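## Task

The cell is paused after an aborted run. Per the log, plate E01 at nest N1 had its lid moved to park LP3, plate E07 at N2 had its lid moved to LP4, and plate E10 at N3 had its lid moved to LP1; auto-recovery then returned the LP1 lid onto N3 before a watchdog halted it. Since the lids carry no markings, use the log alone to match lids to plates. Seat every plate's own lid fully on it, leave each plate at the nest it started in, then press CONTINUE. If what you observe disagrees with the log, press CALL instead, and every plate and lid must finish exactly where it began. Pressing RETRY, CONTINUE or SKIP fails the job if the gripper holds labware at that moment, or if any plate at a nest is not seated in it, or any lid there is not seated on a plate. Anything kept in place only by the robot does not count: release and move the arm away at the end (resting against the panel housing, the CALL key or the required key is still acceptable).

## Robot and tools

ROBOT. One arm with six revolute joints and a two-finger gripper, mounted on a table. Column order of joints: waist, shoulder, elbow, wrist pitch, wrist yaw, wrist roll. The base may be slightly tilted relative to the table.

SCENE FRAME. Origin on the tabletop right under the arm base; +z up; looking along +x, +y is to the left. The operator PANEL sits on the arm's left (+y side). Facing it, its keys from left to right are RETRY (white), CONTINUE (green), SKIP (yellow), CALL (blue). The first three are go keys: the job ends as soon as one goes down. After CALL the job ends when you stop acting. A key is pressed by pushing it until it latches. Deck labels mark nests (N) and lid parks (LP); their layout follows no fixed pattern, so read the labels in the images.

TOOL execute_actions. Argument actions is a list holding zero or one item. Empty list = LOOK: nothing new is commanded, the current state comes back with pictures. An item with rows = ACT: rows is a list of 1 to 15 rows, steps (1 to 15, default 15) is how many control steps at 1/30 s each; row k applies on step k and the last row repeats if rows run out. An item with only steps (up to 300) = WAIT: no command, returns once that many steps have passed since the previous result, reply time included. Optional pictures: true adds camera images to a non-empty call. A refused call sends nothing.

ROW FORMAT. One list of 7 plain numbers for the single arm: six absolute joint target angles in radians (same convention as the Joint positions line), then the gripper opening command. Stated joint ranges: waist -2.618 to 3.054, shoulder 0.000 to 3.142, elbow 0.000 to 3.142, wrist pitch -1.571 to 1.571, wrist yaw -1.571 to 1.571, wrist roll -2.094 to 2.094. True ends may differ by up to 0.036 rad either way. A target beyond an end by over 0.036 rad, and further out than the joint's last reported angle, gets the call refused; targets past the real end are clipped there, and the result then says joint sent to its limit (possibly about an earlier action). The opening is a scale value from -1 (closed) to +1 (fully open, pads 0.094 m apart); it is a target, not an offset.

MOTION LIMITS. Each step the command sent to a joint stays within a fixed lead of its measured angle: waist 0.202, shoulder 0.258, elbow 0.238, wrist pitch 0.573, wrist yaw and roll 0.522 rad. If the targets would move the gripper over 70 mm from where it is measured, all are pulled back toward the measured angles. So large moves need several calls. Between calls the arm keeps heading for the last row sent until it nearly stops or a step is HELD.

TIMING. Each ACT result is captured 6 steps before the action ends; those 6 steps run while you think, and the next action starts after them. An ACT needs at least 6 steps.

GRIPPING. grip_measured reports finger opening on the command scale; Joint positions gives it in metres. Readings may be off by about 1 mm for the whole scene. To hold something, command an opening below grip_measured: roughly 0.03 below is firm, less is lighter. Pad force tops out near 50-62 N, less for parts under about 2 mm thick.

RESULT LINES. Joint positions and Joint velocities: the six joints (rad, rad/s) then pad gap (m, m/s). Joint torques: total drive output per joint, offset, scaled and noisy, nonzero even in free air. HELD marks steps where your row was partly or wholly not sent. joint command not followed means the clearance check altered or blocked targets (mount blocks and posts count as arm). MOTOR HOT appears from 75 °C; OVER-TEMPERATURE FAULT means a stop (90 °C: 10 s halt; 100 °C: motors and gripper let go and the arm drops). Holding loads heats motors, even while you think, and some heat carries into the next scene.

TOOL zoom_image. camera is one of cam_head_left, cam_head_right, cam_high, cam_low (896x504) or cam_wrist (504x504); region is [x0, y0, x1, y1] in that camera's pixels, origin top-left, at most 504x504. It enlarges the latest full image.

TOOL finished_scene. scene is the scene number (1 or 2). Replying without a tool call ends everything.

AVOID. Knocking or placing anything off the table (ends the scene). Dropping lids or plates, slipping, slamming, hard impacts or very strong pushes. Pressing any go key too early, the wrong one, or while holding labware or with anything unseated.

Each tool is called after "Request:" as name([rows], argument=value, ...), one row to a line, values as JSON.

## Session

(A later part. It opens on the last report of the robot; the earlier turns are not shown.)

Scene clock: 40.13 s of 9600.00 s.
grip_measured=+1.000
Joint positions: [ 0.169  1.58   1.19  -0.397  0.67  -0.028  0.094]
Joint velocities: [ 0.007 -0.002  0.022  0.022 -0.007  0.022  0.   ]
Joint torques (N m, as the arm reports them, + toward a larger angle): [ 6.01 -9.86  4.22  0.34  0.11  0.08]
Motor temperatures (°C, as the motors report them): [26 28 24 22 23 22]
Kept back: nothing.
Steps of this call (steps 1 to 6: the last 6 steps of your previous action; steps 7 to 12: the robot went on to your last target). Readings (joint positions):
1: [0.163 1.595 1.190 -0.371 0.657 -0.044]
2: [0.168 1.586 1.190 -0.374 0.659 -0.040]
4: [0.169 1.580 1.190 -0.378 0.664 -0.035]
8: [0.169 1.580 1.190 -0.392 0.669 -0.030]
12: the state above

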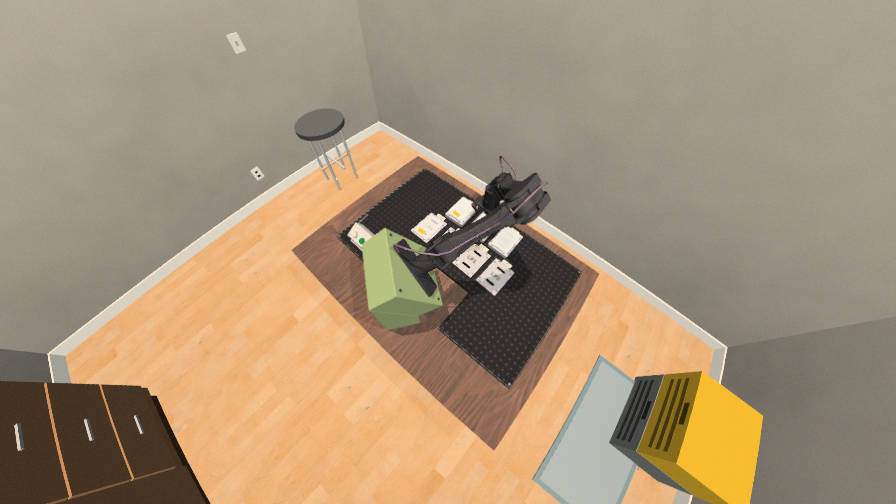

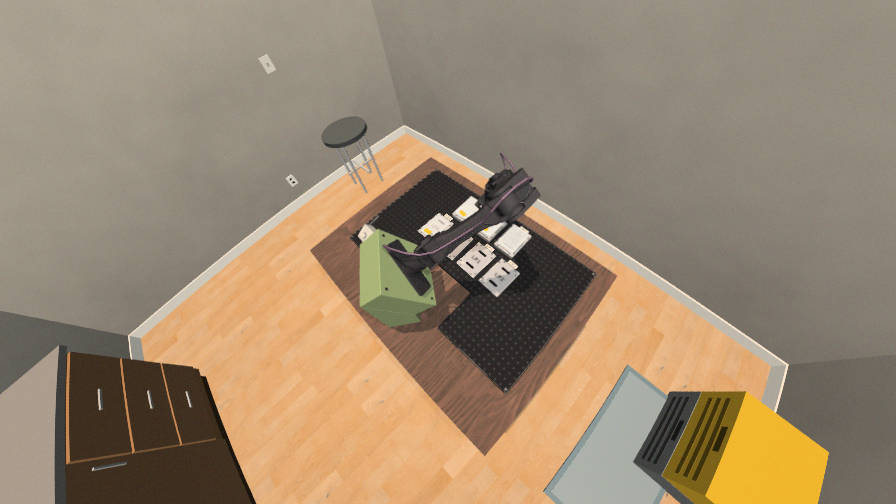

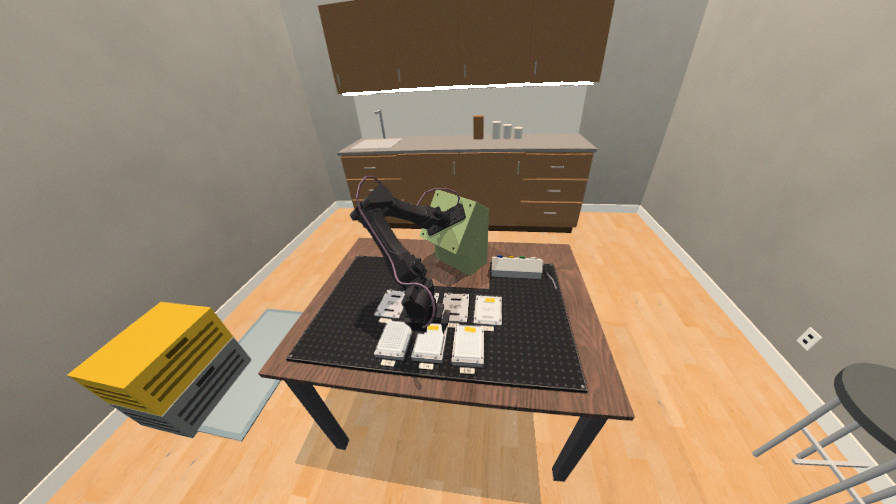

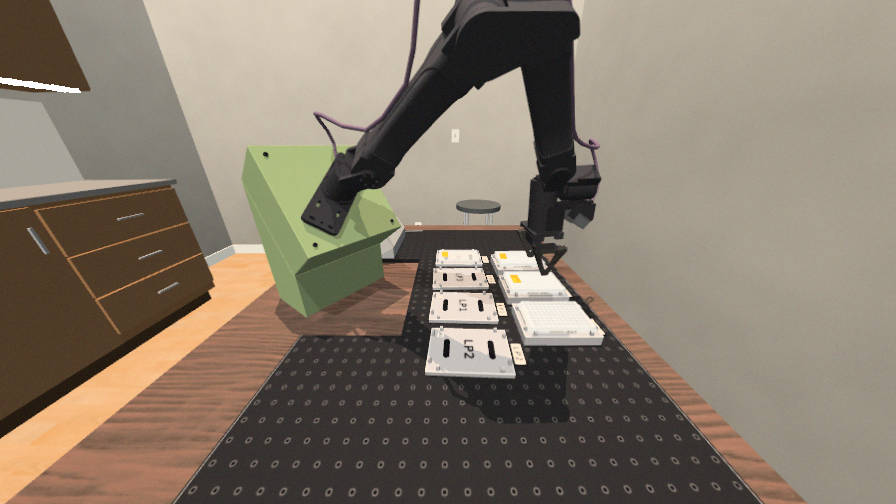

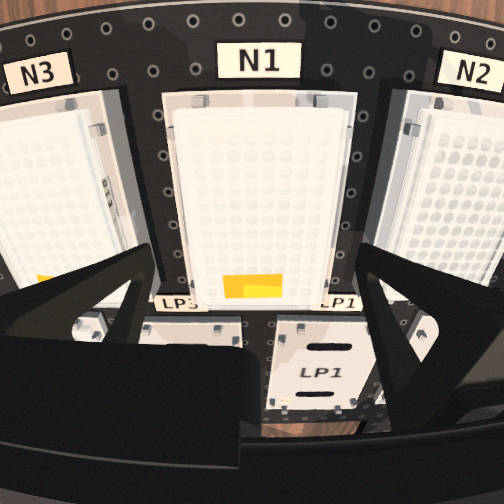

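Request:
execute_actions([
  {"rows":[[0.22,1.58,1.15,-0.38,0.69,0.02,1],[0.26,1.6,1.12,-0.36,0.71,0.06,1],[0.3,1.63,1.09,-0.33,0.73,0.1,1],[0.34,1.66,1.06,-0.3,0.76,0.14,1],[0.38,1.69,1.03,-0.28,0.78,0.18,1],[0.42,1.72,1.0,-0.25,0.8,0.22,1],[0.46,1.75,0.97,-0.22,0.82,0.26,1],[0.5,1.78,0.94,-0.2,0.84,0.3,1],[0.54,1.81,0.92,-0.17,0.86,0.34,1],[0.58,1.85,0.89,-0.14,0.88,0.38,1],[0.62,1.88,0.86,-0.11,0.9,0.42,1],[0.66,1.92,0.83,-0.08,0.93,0.46,1],[0.7,1.95,0.81,-0.05,0.95,0.5,1],[0.73,1.98,0.79,-0.03,0.97,0.54,1]]},
])

Request:
execute_actions([
  {"rows":[[0.73,1.98,0.79,-0.03,0.97,0.54,1],[0.73,1.98,0.79,-0.03,0.97,0.54,1],[0.73,1.98,0.79,-0.03,0.97,0.54,1],[0.73,1.98,0.79,-0.03,0.97,0.54,1],[0.71,2.0,0.79,0,0.96,0.52,1],[0.69,2.02,0.79,0.04,0.95,0.5,1],[0.67,2.045,0.79,0.08,0.94,0.48,1],[0.65,2.07,0.79,0.11,0.93,0.46,1],[0.63,2.09,0.79,0.14,0.925,0.445,1]]},
])

Request:
execute_actions([
  {"steps":15},
], pictures=true)

Request:
zoom_image(camera="cam_low", region=[410, 170, 520, 290])

Request:
zoom_image(camera="cam_high", region=[440, 240, 540, 335])

Scene clock: 41.67 s of 9600.00 s.
grip_measured=+1.000
Joint positions: [ 0.415  1.697  1.028 -0.263  0.77   0.158  0.094]
Joint velocities: [ 1.048  0.872 -0.755  0.637  0.374  0.842  0.   ]
Joint torques (N m, as the arm reports them, + toward a larger angle): [ 8.37 -5.19 -0.03  0.26 -0.01  0.04]
Motor temperatures (°C, as the motors report them): [26 28 24 22 23 22]
Steps of this call (steps 1 to 30: the robot went on to your last target; steps 31 to 37: nothing new was sent; steps 38 to 46: the first 9 steps of this action). Readings (joint positions):
38: [0.172 1.580 1.188 -0.396 0.674 -0.021]
39: [0.181 1.580 1.179 -0.387 0.683 -0.008]
41: [0.231 1.585 1.143 -0.354 0.711 0.033]
45: [0.378 1.666 1.054 -0.281 0.757 0.130]
46: the state above

Scene clock: 42.17 s of 9600.00 s.
grip_measured=+1.000
Joint positions: [0.674 2.02  0.788 0.02  0.92  0.475 0.094]
Joint velocities: [-0.598  0.457 -0.002  0.96  -0.022 -0.095  0.   ]
Joint torques (N m, as the arm reports them, + toward a larger angle): [ 6.91 -2.15  1.59  0.21  0.06 -0.07]
Motor temperatures (°C, as the motors report them): [26 28 24 22 23 22]
Steps of this call (steps 1 to 6: the last 6 steps of your previous action; steps 7 to 15: the first 9 steps of this action). Readings (joint positions):
7: [0.696 1.954 0.830 -0.110 0.882 0.404]
8: [0.722 1.979 0.810 -0.106 0.889 0.429]
10: [0.738 1.996 0.790 -0.104 0.902 0.465]
14: [0.694 2.007 0.788 -0.014 0.920 0.479]
15: the state above

Scene clock: 42.67 s of 9600.00 s.
grip_measured=+1.000
Joint positions: [0.617 2.078 0.788 0.127 0.92  0.453 0.094]
Joint velocities: [-0.017  0.012 -0.002  0.081 -0.051 -0.022  0.   ]
Joint torques (N m, as the arm reports them, + toward a larger angle): [ 8.69 -4.9   1.1   0.46  0.07 -0.07]
Motor temperatures (°C, as the motors report them): [26 28 24 22 23 22]
Kept back: nothing.
Steps of this call (steps 1 to 6: the last 6 steps of your previous action; steps 7 to 15: the robot went on to your last target). Readings (joint positions):
1: [0.654 2.038 0.788 0.048 0.920 0.471]
2: [0.637 2.053 0.788 0.065 0.920 0.467]
4: [0.619 2.074 0.788 0.083 0.920 0.462]
8: [0.617 2.078 0.788 0.110 0.920 0.456]
15: the state above

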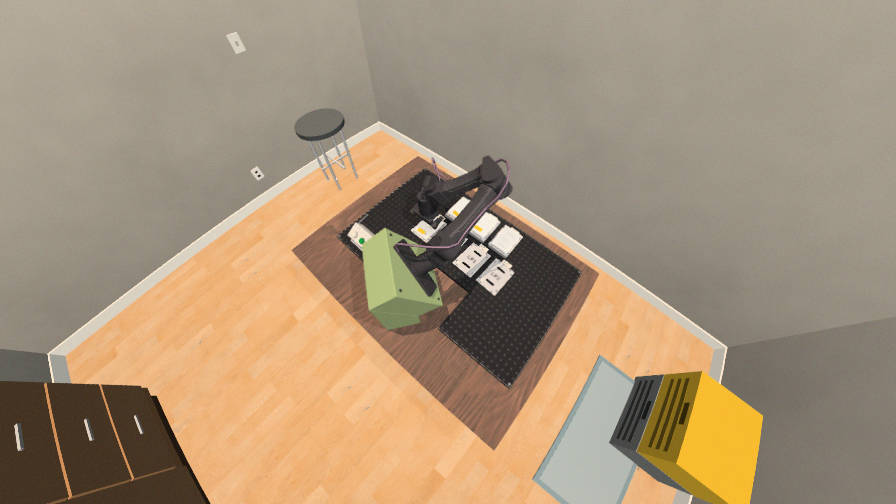

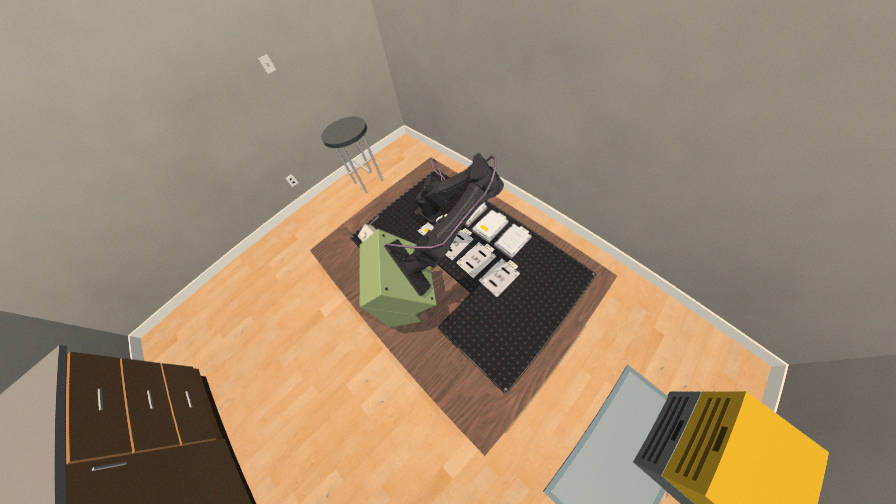

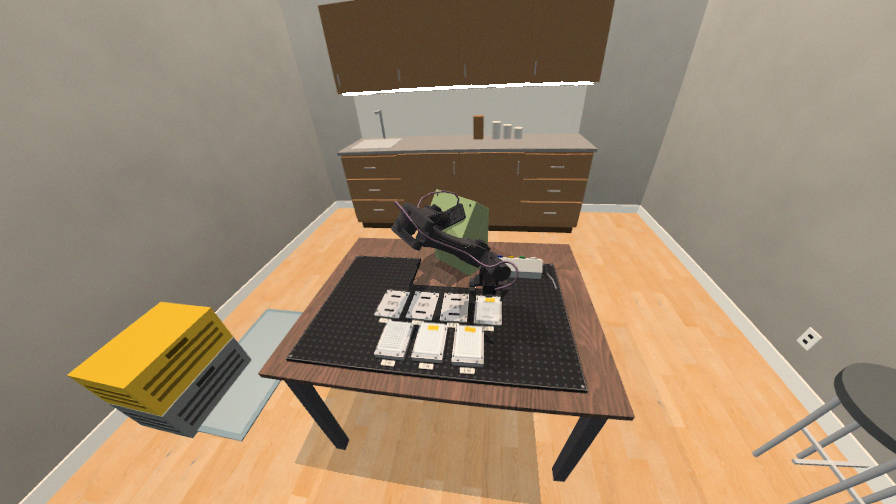

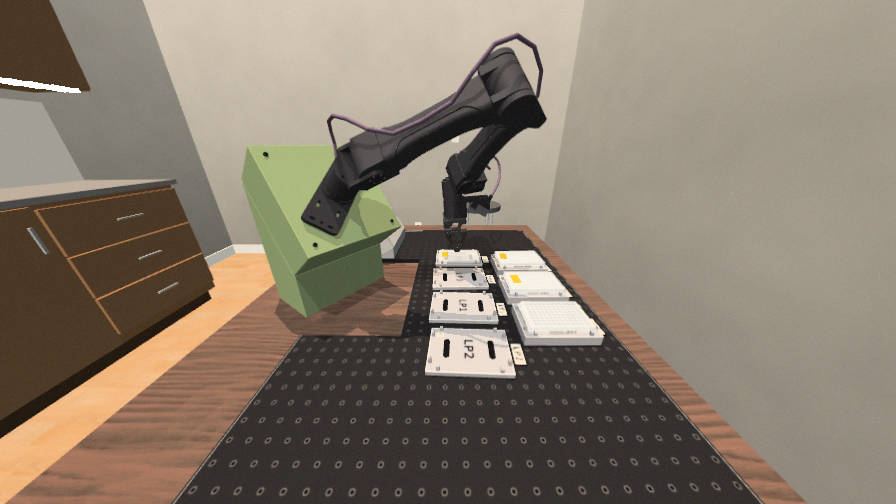

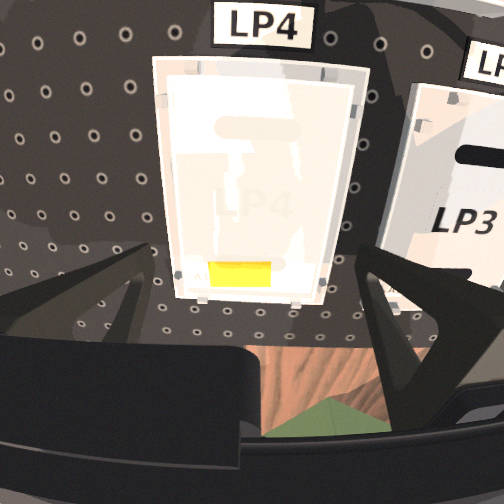

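Region (410, 170, 520, 290) of cam_low's 896x504 image, scaled by 4.200, with more detail than that image has; it fills the left 462 columns of this view, and the rest is white.

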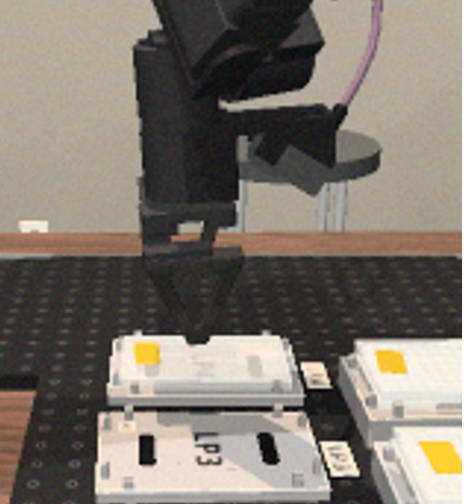

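Region (440, 240, 540, 335) of cam_high's 896x504 image, scaled by 5.040, with more detail than that image has; it fills the top 479 rows of this view, and the rest is white.

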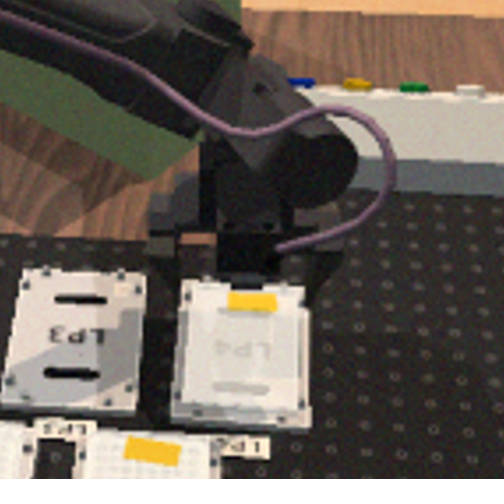

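Request:
execute_actions([
  {"rows":[[0.6,2.1,0.81,0.15,0.91,0.48,1],[0.59,2.11,0.815,0.17,0.905,0.48,1],[0.58,2.12,0.82,0.19,0.9,0.48,1],[0.572,2.13,0.825,0.205,0.897,0.48,1],[0.567,2.137,0.825,0.215,0.895,0.48,1]]},
])

Request:
execute_actions([
  {"steps":15},
], pictures=true)

Request:
zoom_image(camera="cam_low", region=[420, 200, 500, 280])

Request:
zoom_image(camera="cam_high", region=[450, 260, 530, 335])

Scene clock: 43.43 s of 9600.00 s.
grip_measured=+1.000
Joint positions: [0.562 2.117 0.801 0.189 0.905 0.47  0.094]
Joint velocities: [-0.017  0.046  0.002  0.095 -0.022 -0.007  0.   ]
Joint torques (N m, as the arm reports them, + toward a larger angle): [ 8.35 -4.63  2.72  0.5  -0.06  0.09]
Motor temperatures (°C, as the motors report them): [26 28 24 22 23 22]
Steps of this call (steps 1 to 14: the robot went on to your last target; steps 15 to 23: the first 9 steps of this action). Readings (joint positions):
15: [0.616 2.078 0.788 0.132 0.919 0.455]
16: [0.612 2.079 0.788 0.136 0.917 0.459]
18: [0.596 2.088 0.791 0.154 0.913 0.464]
22: [0.564 2.115 0.801 0.186 0.906 0.469]
23: the state above

Scene clock: 43.93 s of 9600.00 s.
grip_measured=+1.000
Joint positions: [0.561 2.118 0.801 0.205 0.901 0.472 0.094]
Joint velocities: [ 0.007 -0.012 -0.012 -0.007 -0.11  -0.037  0.   ]
Joint torques (N m, as the arm reports them, + toward a larger angle): [ 8.18 -4.5   2.72  0.44 -0.04  0.09]
Motor temperatures (°C, as the motors report them): [26 28 24 22 23 22]
Kept back: nothing.
Steps of this call (steps 1 to 6: the last 6 steps of your previous action; steps 7 to 15: the robot went on to your last target). Readings (joint positions):
1: [0.561 2.118 0.801 0.191 0.905 0.471]
2: [0.561 2.118 0.801 0.193 0.903 0.471]
4: [0.561 2.118 0.801 0.198 0.902 0.472]
8: [0.561 2.118 0.801 0.203 0.901 0.472]
15: the state above

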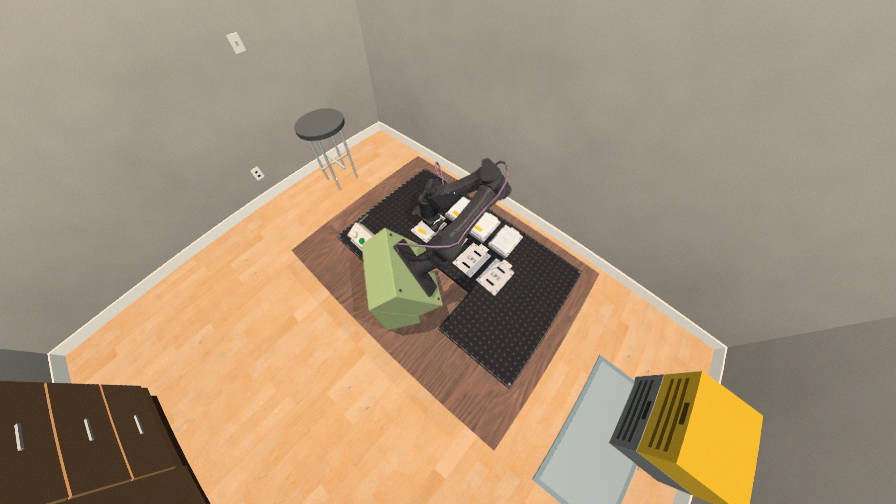

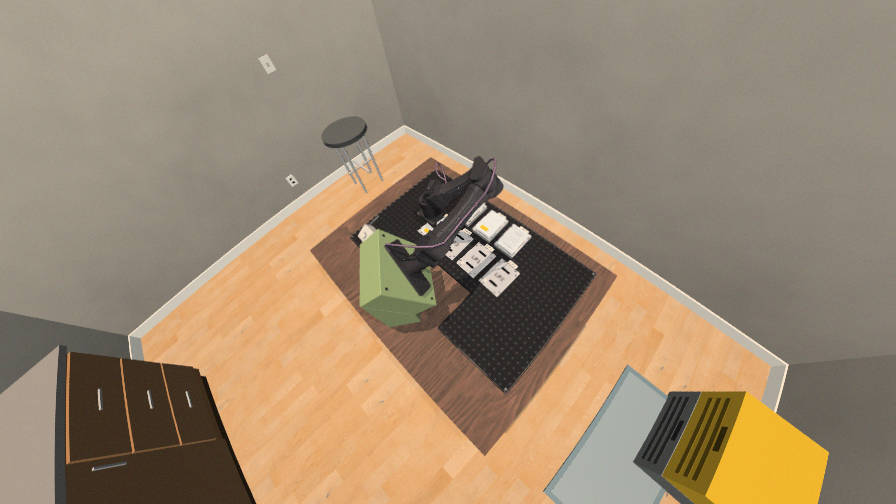

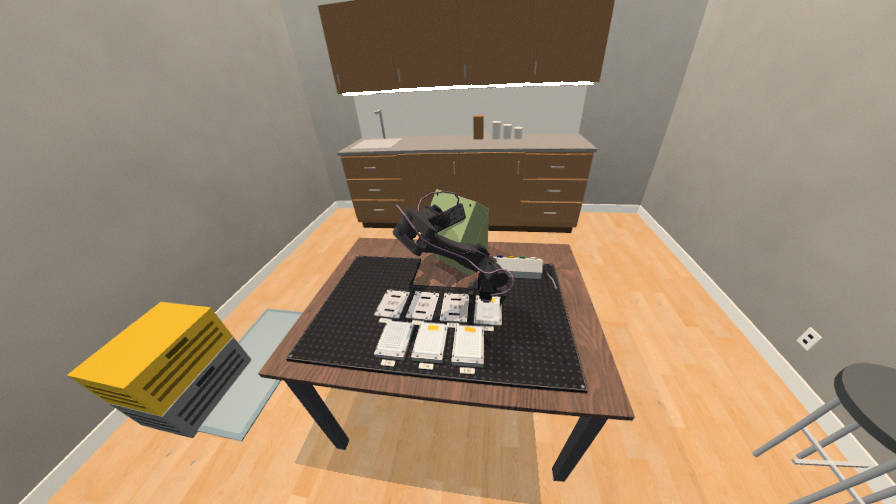

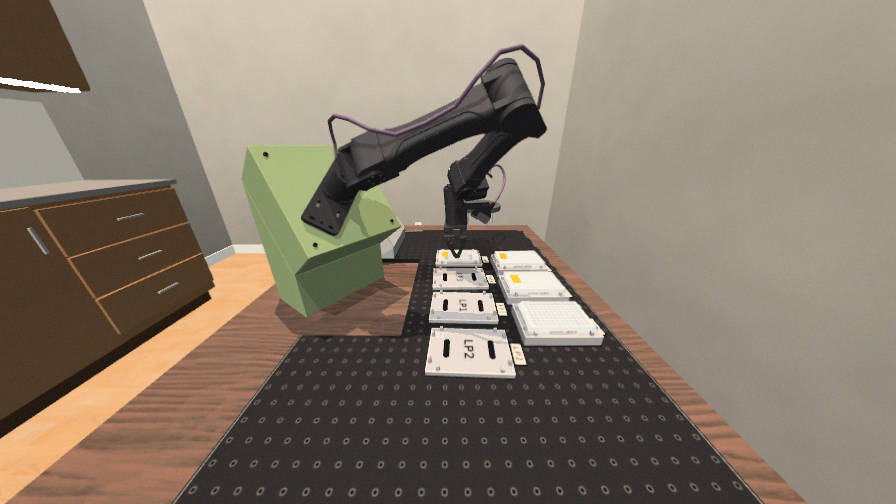

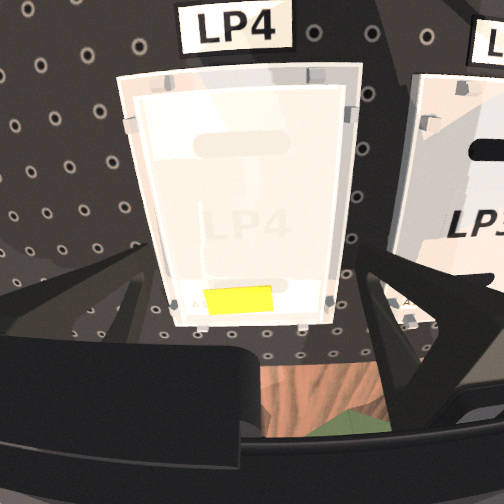

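Region (420, 200, 500, 280) of cam_low's 896x504 image, scaled by 6.300, with more detail than that image has.

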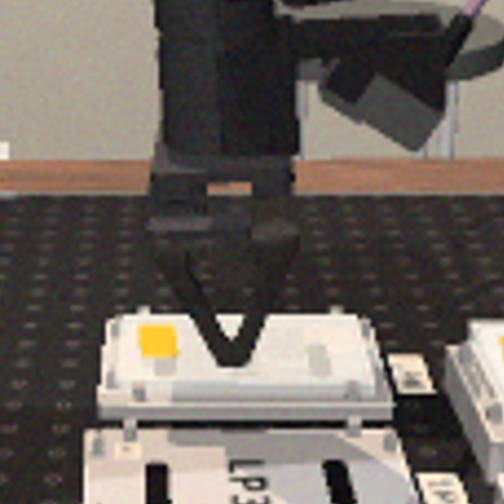

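Region (450, 260, 530, 335) of cam_high's 896x504 image, scaled by 6.300, with more detail than that image has; it fills the top 472 rows of this view, and the rest is white.

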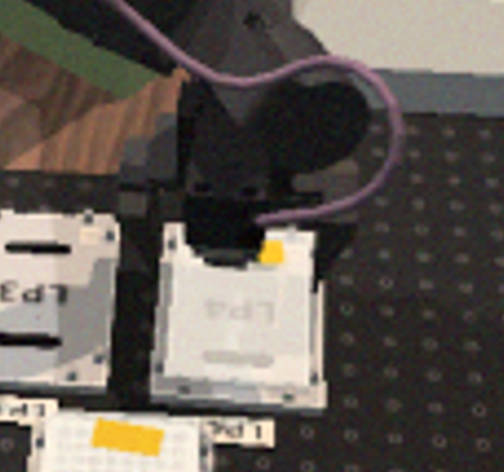

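Request:
execute_actions([
  {"rows":[[0.59,2.12,0.801,0.205,0.9,0.41,1]],"steps":15},
])

Request:
execute_actions([
  {"steps":10},
], pictures=true)

Scene clock: 45.37 s of 9600.00 s.
grip_measured=+1.000
Joint positions: [0.569 2.118 0.801 0.206 0.901 0.425 0.094]
Joint velocities: [-0.017 -0.007  0.007  0.022  0.022 -0.051  0.   ]
Joint torques (N m, as the arm reports them, + toward a larger angle): [ 9.47 -5.95  0.66  0.37  0.01 -0.09]
Motor temperatures (°C, as the motors report them): [26 28 24 22 23 22]
Steps of this call (steps 1 to 15: the robot went on to your last target; steps 16 to 34: nothing new was sent; steps 35 to 43: the first 9 steps of this action). Readings (joint positions):
35: [0.562 2.118 0.801 0.206 0.901 0.465]
36: [0.563 2.118 0.801 0.206 0.901 0.455]
38: [0.566 2.118 0.801 0.206 0.901 0.442]
42: [0.569 2.118 0.801 0.206 0.901 0.427]
43: the state above

Scene clock: 45.70 s of 9600.00 s.
grip_measured=+1.000
Joint positions: [0.569 2.118 0.801 0.206 0.901 0.418 0.094]
Joint velocities: [ 0.002 -0.007 -0.007 -0.007 -0.007 -0.037  0.   ]
Joint torques (N m, as the arm reports them, + toward a larger angle): [ 9.47 -5.94  0.65  0.38  0.01 -0.09]
Motor temperatures (°C, as the motors report them): [26 28 24 22 23 22]
Kept back: nothing.
Steps of this call (steps 1 to 6: the last 6 steps of your previous action; steps 7 to 10: the robot went on to your last target). Readings (joint positions):
1: [0.569 2.118 0.801 0.206 0.901 0.424]
2: [0.569 2.118 0.801 0.206 0.901 0.422]
4: [0.569 2.118 0.801 0.206 0.901 0.421]
8: [0.569 2.118 0.801 0.206 0.901 0.419]
10: the state above

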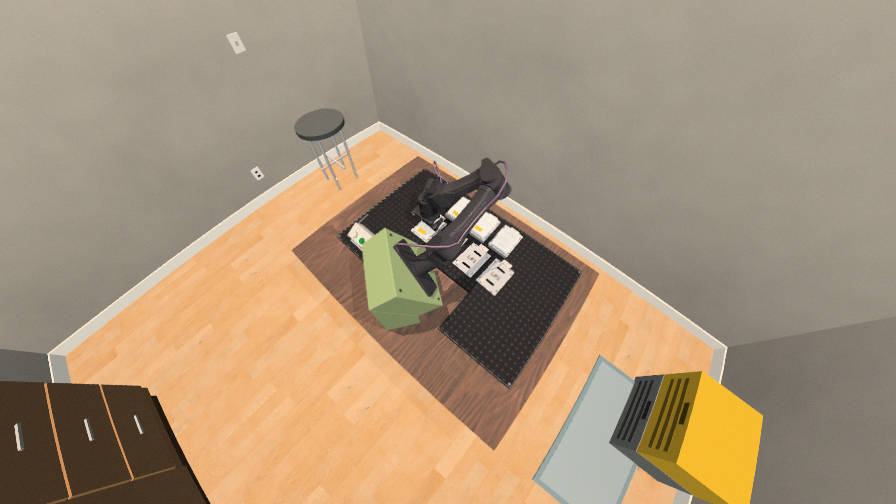

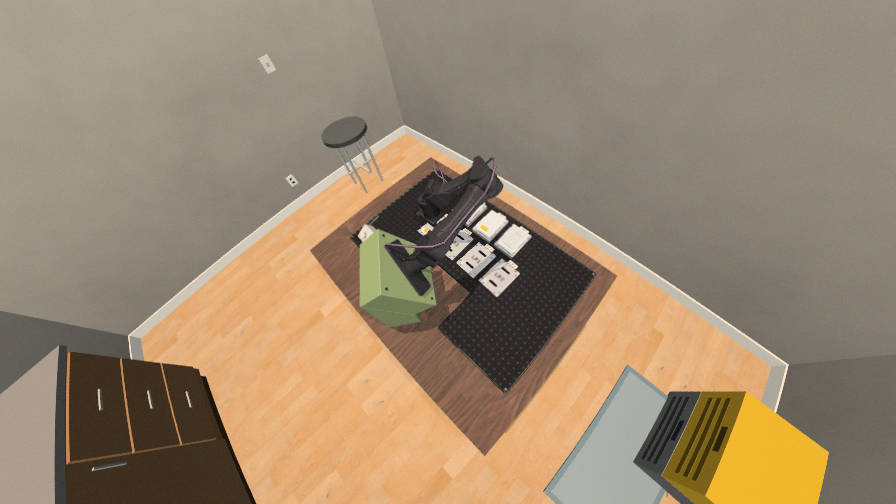

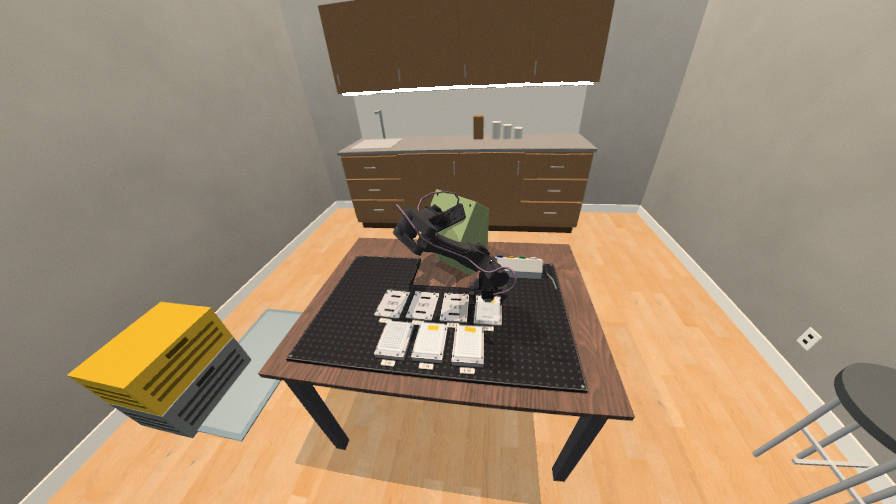

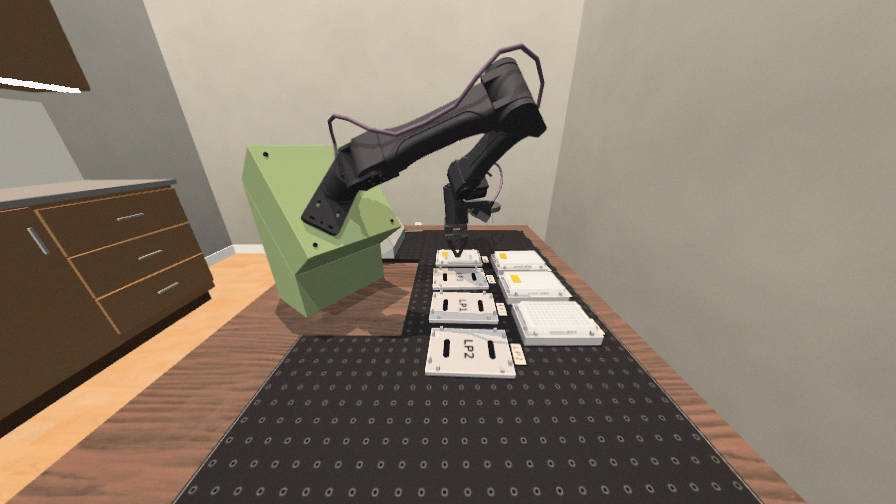

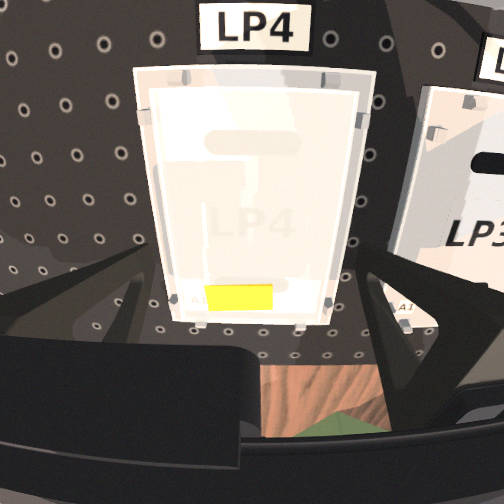

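Request:
execute_actions([
  {"rows":[[0.54,2.14,0.815,0.225,0.895,0.41,1],[0.54,2.15,0.825,0.24,0.89,0.4,1],[0.54,2.16,0.83,0.25,0.89,0.39,1]],"steps":15},
])

Request:
execute_actions([
  {"steps":12},
], pictures=true)

Request:
zoom_image(camera="cam_low", region=[420,210,500,280])

Scene clock: 46.20 s of 9600.00 s.
grip_measured=+1.000
Joint positions: [0.536 2.141 0.801 0.232 0.897 0.401 0.094]
Joint velocities: [ 0.002  0.002 -0.007  0.081  0.007 -0.022  0.   ]
Joint torques (N m, as the arm reports them, + toward a larger angle): [ 8.04 -4.52  2.96  0.47  0.   -0.07]
Motor temperatures (°C, as the motors report them): [27 28 24 22 23 22]
Steps of this call (steps 1 to 6: the robot went on to your last target; steps 7 to 15: the first 9 steps of this action). Readings (joint positions):
7: [0.567 2.118 0.801 0.207 0.900 0.418]
8: [0.562 2.119 0.801 0.211 0.899 0.416]
10: [0.548 2.126 0.801 0.225 0.898 0.410]
14: [0.536 2.140 0.801 0.232 0.898 0.403]
15: the state above

Scene clock: 46.60 s of 9600.00 s.
grip_measured=+1.000
Joint positions: [0.536 2.141 0.801 0.24  0.896 0.398 0.094]
Joint velocities: [ 0.012 -0.007  0.027  0.007 -0.037  0.007  0.   ]
Joint torques (N m, as the arm reports them, + toward a larger angle): [ 8.1  -4.49  2.96  0.42 -0.04 -0.07]
Motor temperatures (°C, as the motors report them): [27 27 24 22 23 22]
Kept back: nothing.
Steps of this call (steps 1 to 6: the last 6 steps of your previous action; steps 7 to 12: the robot went on to your last target). Readings (joint positions):
1: [0.536 2.141 0.801 0.234 0.896 0.401]
2: [0.536 2.141 0.801 0.235 0.896 0.400]
4: [0.536 2.141 0.801 0.237 0.896 0.399]
8: [0.536 2.141 0.801 0.239 0.896 0.398]
12: the state above

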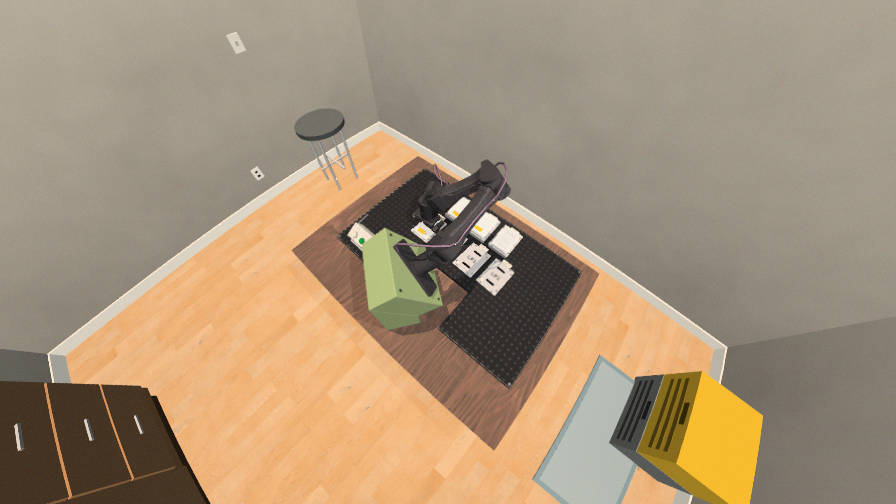

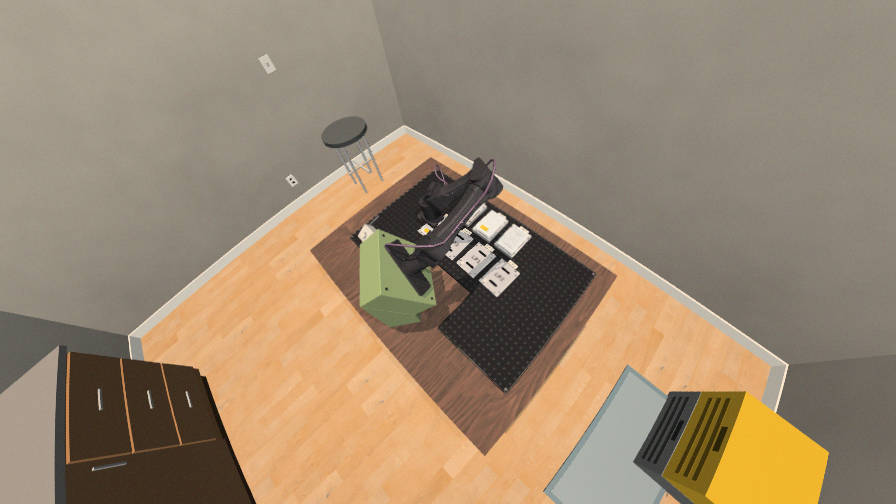

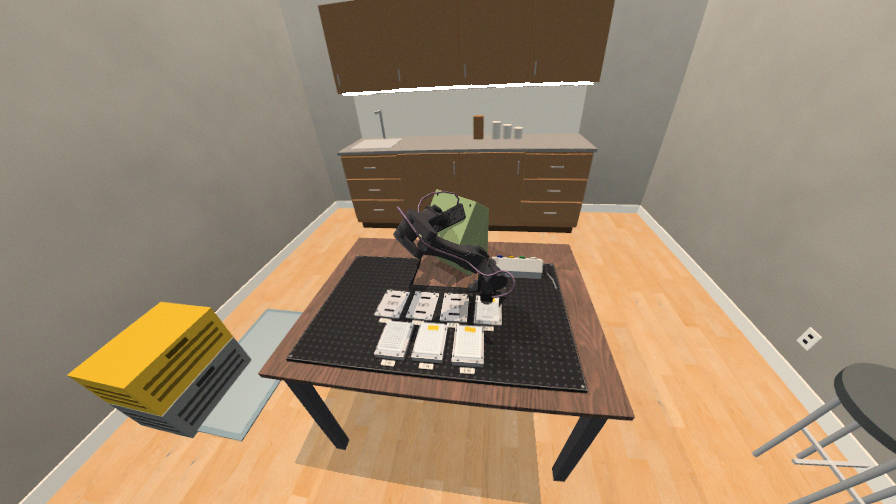

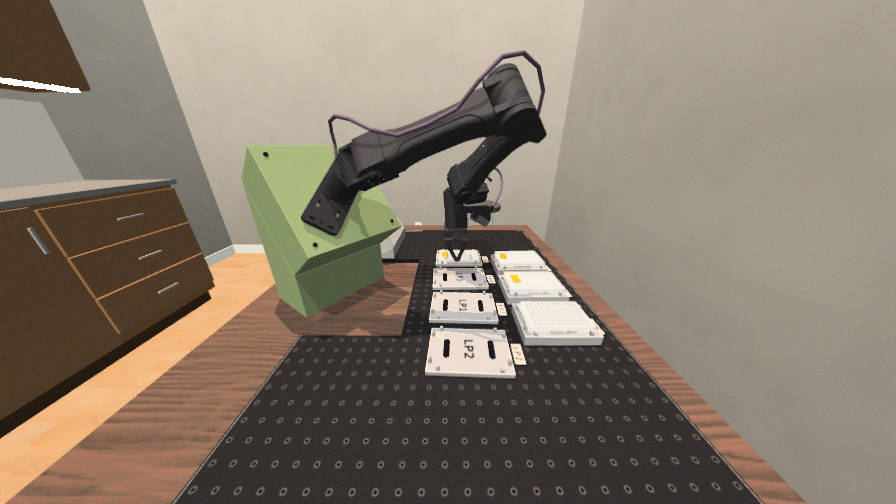

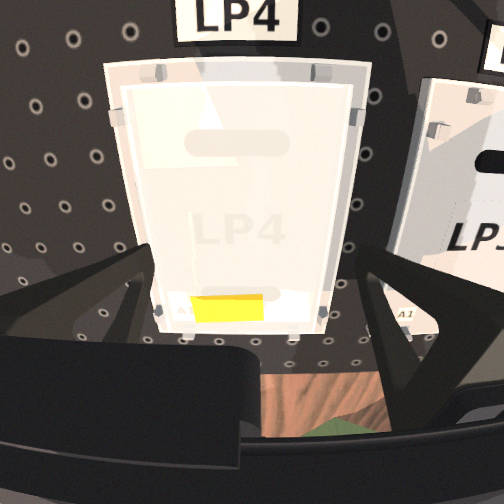

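Region (420, 210, 500, 280) of cam_low's 896x504 image, scaled by 6.300, with more detail than that image has; it fills the top 441 rows of this view, and the rest is white.

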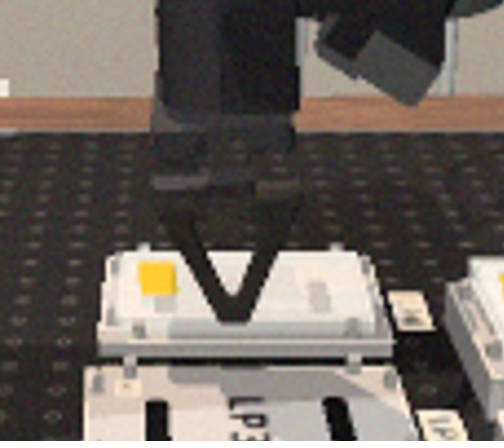

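Request:
execute_actions([
  {"rows":[[0.58,2.15,0.83,0.24,0.9,0.38,1]],"steps":15},
])

Request:
execute_actions([
  {"steps":12},
], pictures=true)

Scene clock: 47.20 s of 9600.00 s.
grip_measured=+1.000
Joint positions: [0.562 2.141 0.801 0.24  0.896 0.389 0.094]
Joint velocities: [-0.012 -0.012  0.017  0.007  0.007  0.022  0.   ]
Joint torques (N m, as the arm reports them, + toward a larger angle): [ 9.26 -5.33  3.13  0.38  0.06 -0.08]
Motor temperatures (°C, as the motors report them): [27 27 24 22 23 22]
Steps of this call (steps 1 to 9: the robot went on to your last target; steps 10 to 18: the first 9 steps of this action). Readings (joint positions):
10: [0.538 2.141 0.801 0.240 0.896 0.396]
11: [0.542 2.141 0.801 0.240 0.896 0.395]
13: [0.553 2.141 0.801 0.240 0.896 0.392]
17: [0.562 2.141 0.801 0.240 0.896 0.389]
18: the state above

Scene clock: 47.60 s of 9600.00 s.
grip_measured=+1.000
Joint positions: [0.562 2.141 0.801 0.24  0.896 0.387 0.094]
Joint velocities: [ 0.002  0.002  0.017 -0.022  0.037  0.007  0.   ]
Joint torques (N m, as the arm reports them, + toward a larger angle): [ 9.26 -5.32  3.1   0.38  0.06 -0.08]
Motor temperatures (°C, as the motors report them): [27 27 24 22 23 22]
Kept back: nothing.
Steps of this call (steps 1 to 6: the last 6 steps of your previous action; steps 7 to 12: the robot went on to your last target). Readings (joint positions):
1: [0.562 2.141 0.801 0.240 0.896 0.389]
2: [0.562 2.141 0.801 0.240 0.896 0.388]
4: [0.562 2.141 0.801 0.240 0.896 0.388]
8: [0.562 2.141 0.801 0.240 0.896 0.388]
12: the state above

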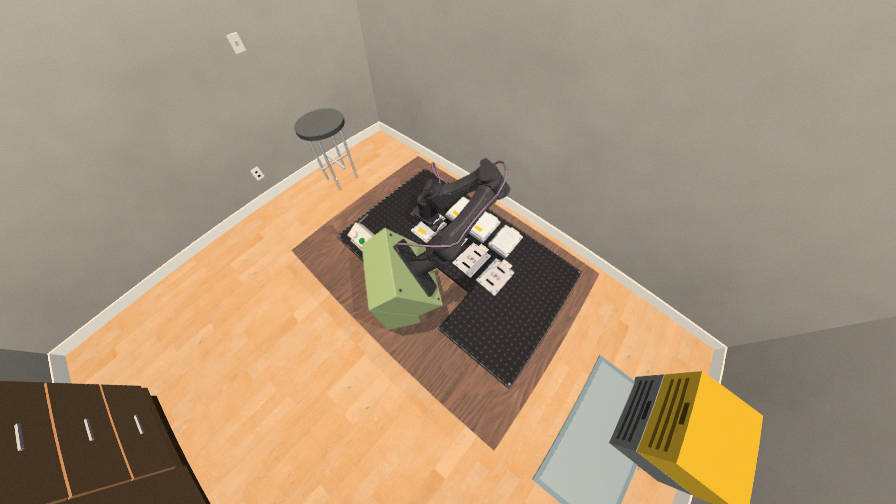

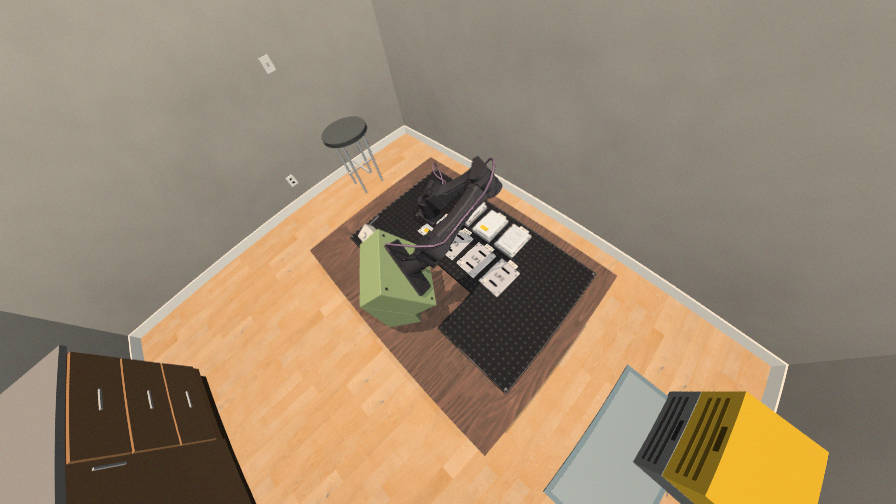

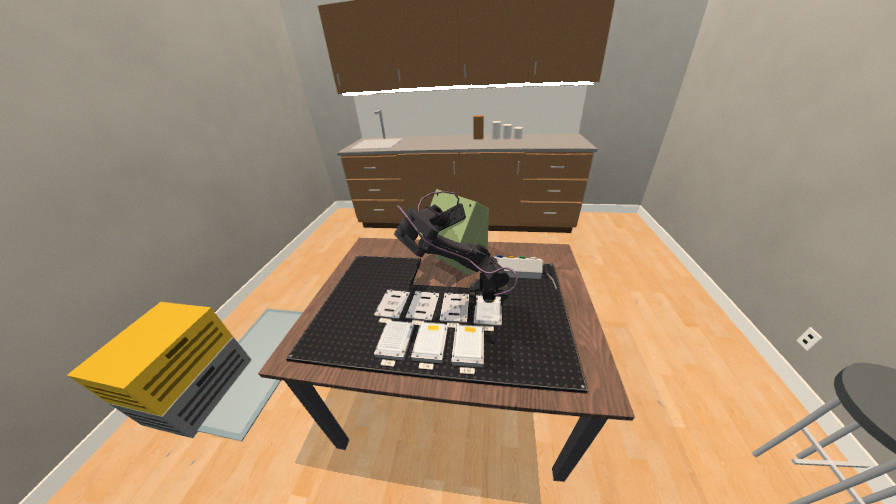

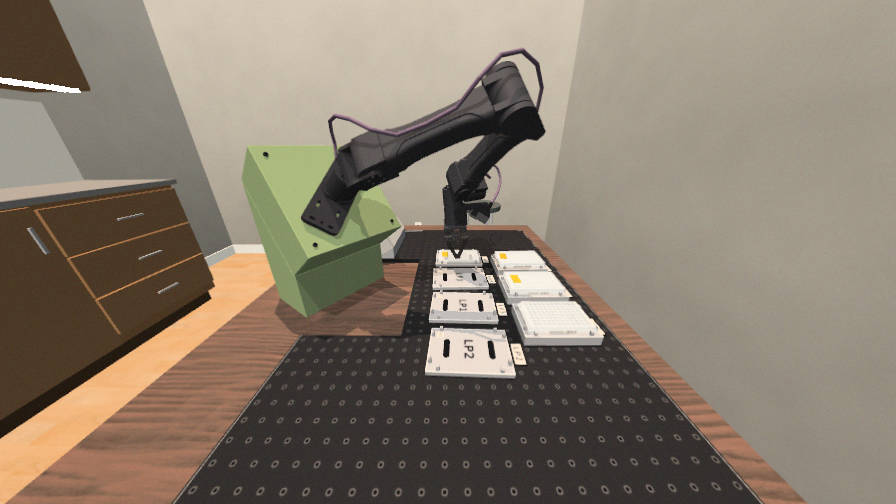

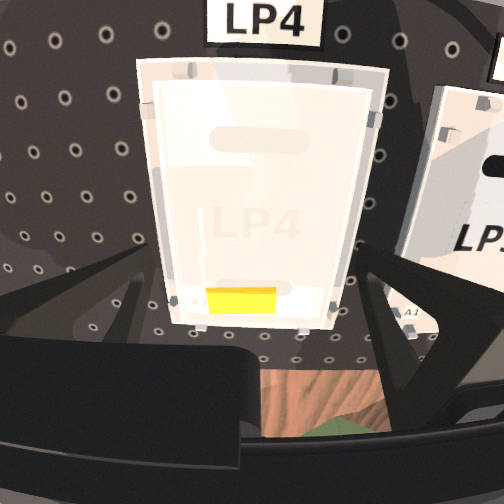

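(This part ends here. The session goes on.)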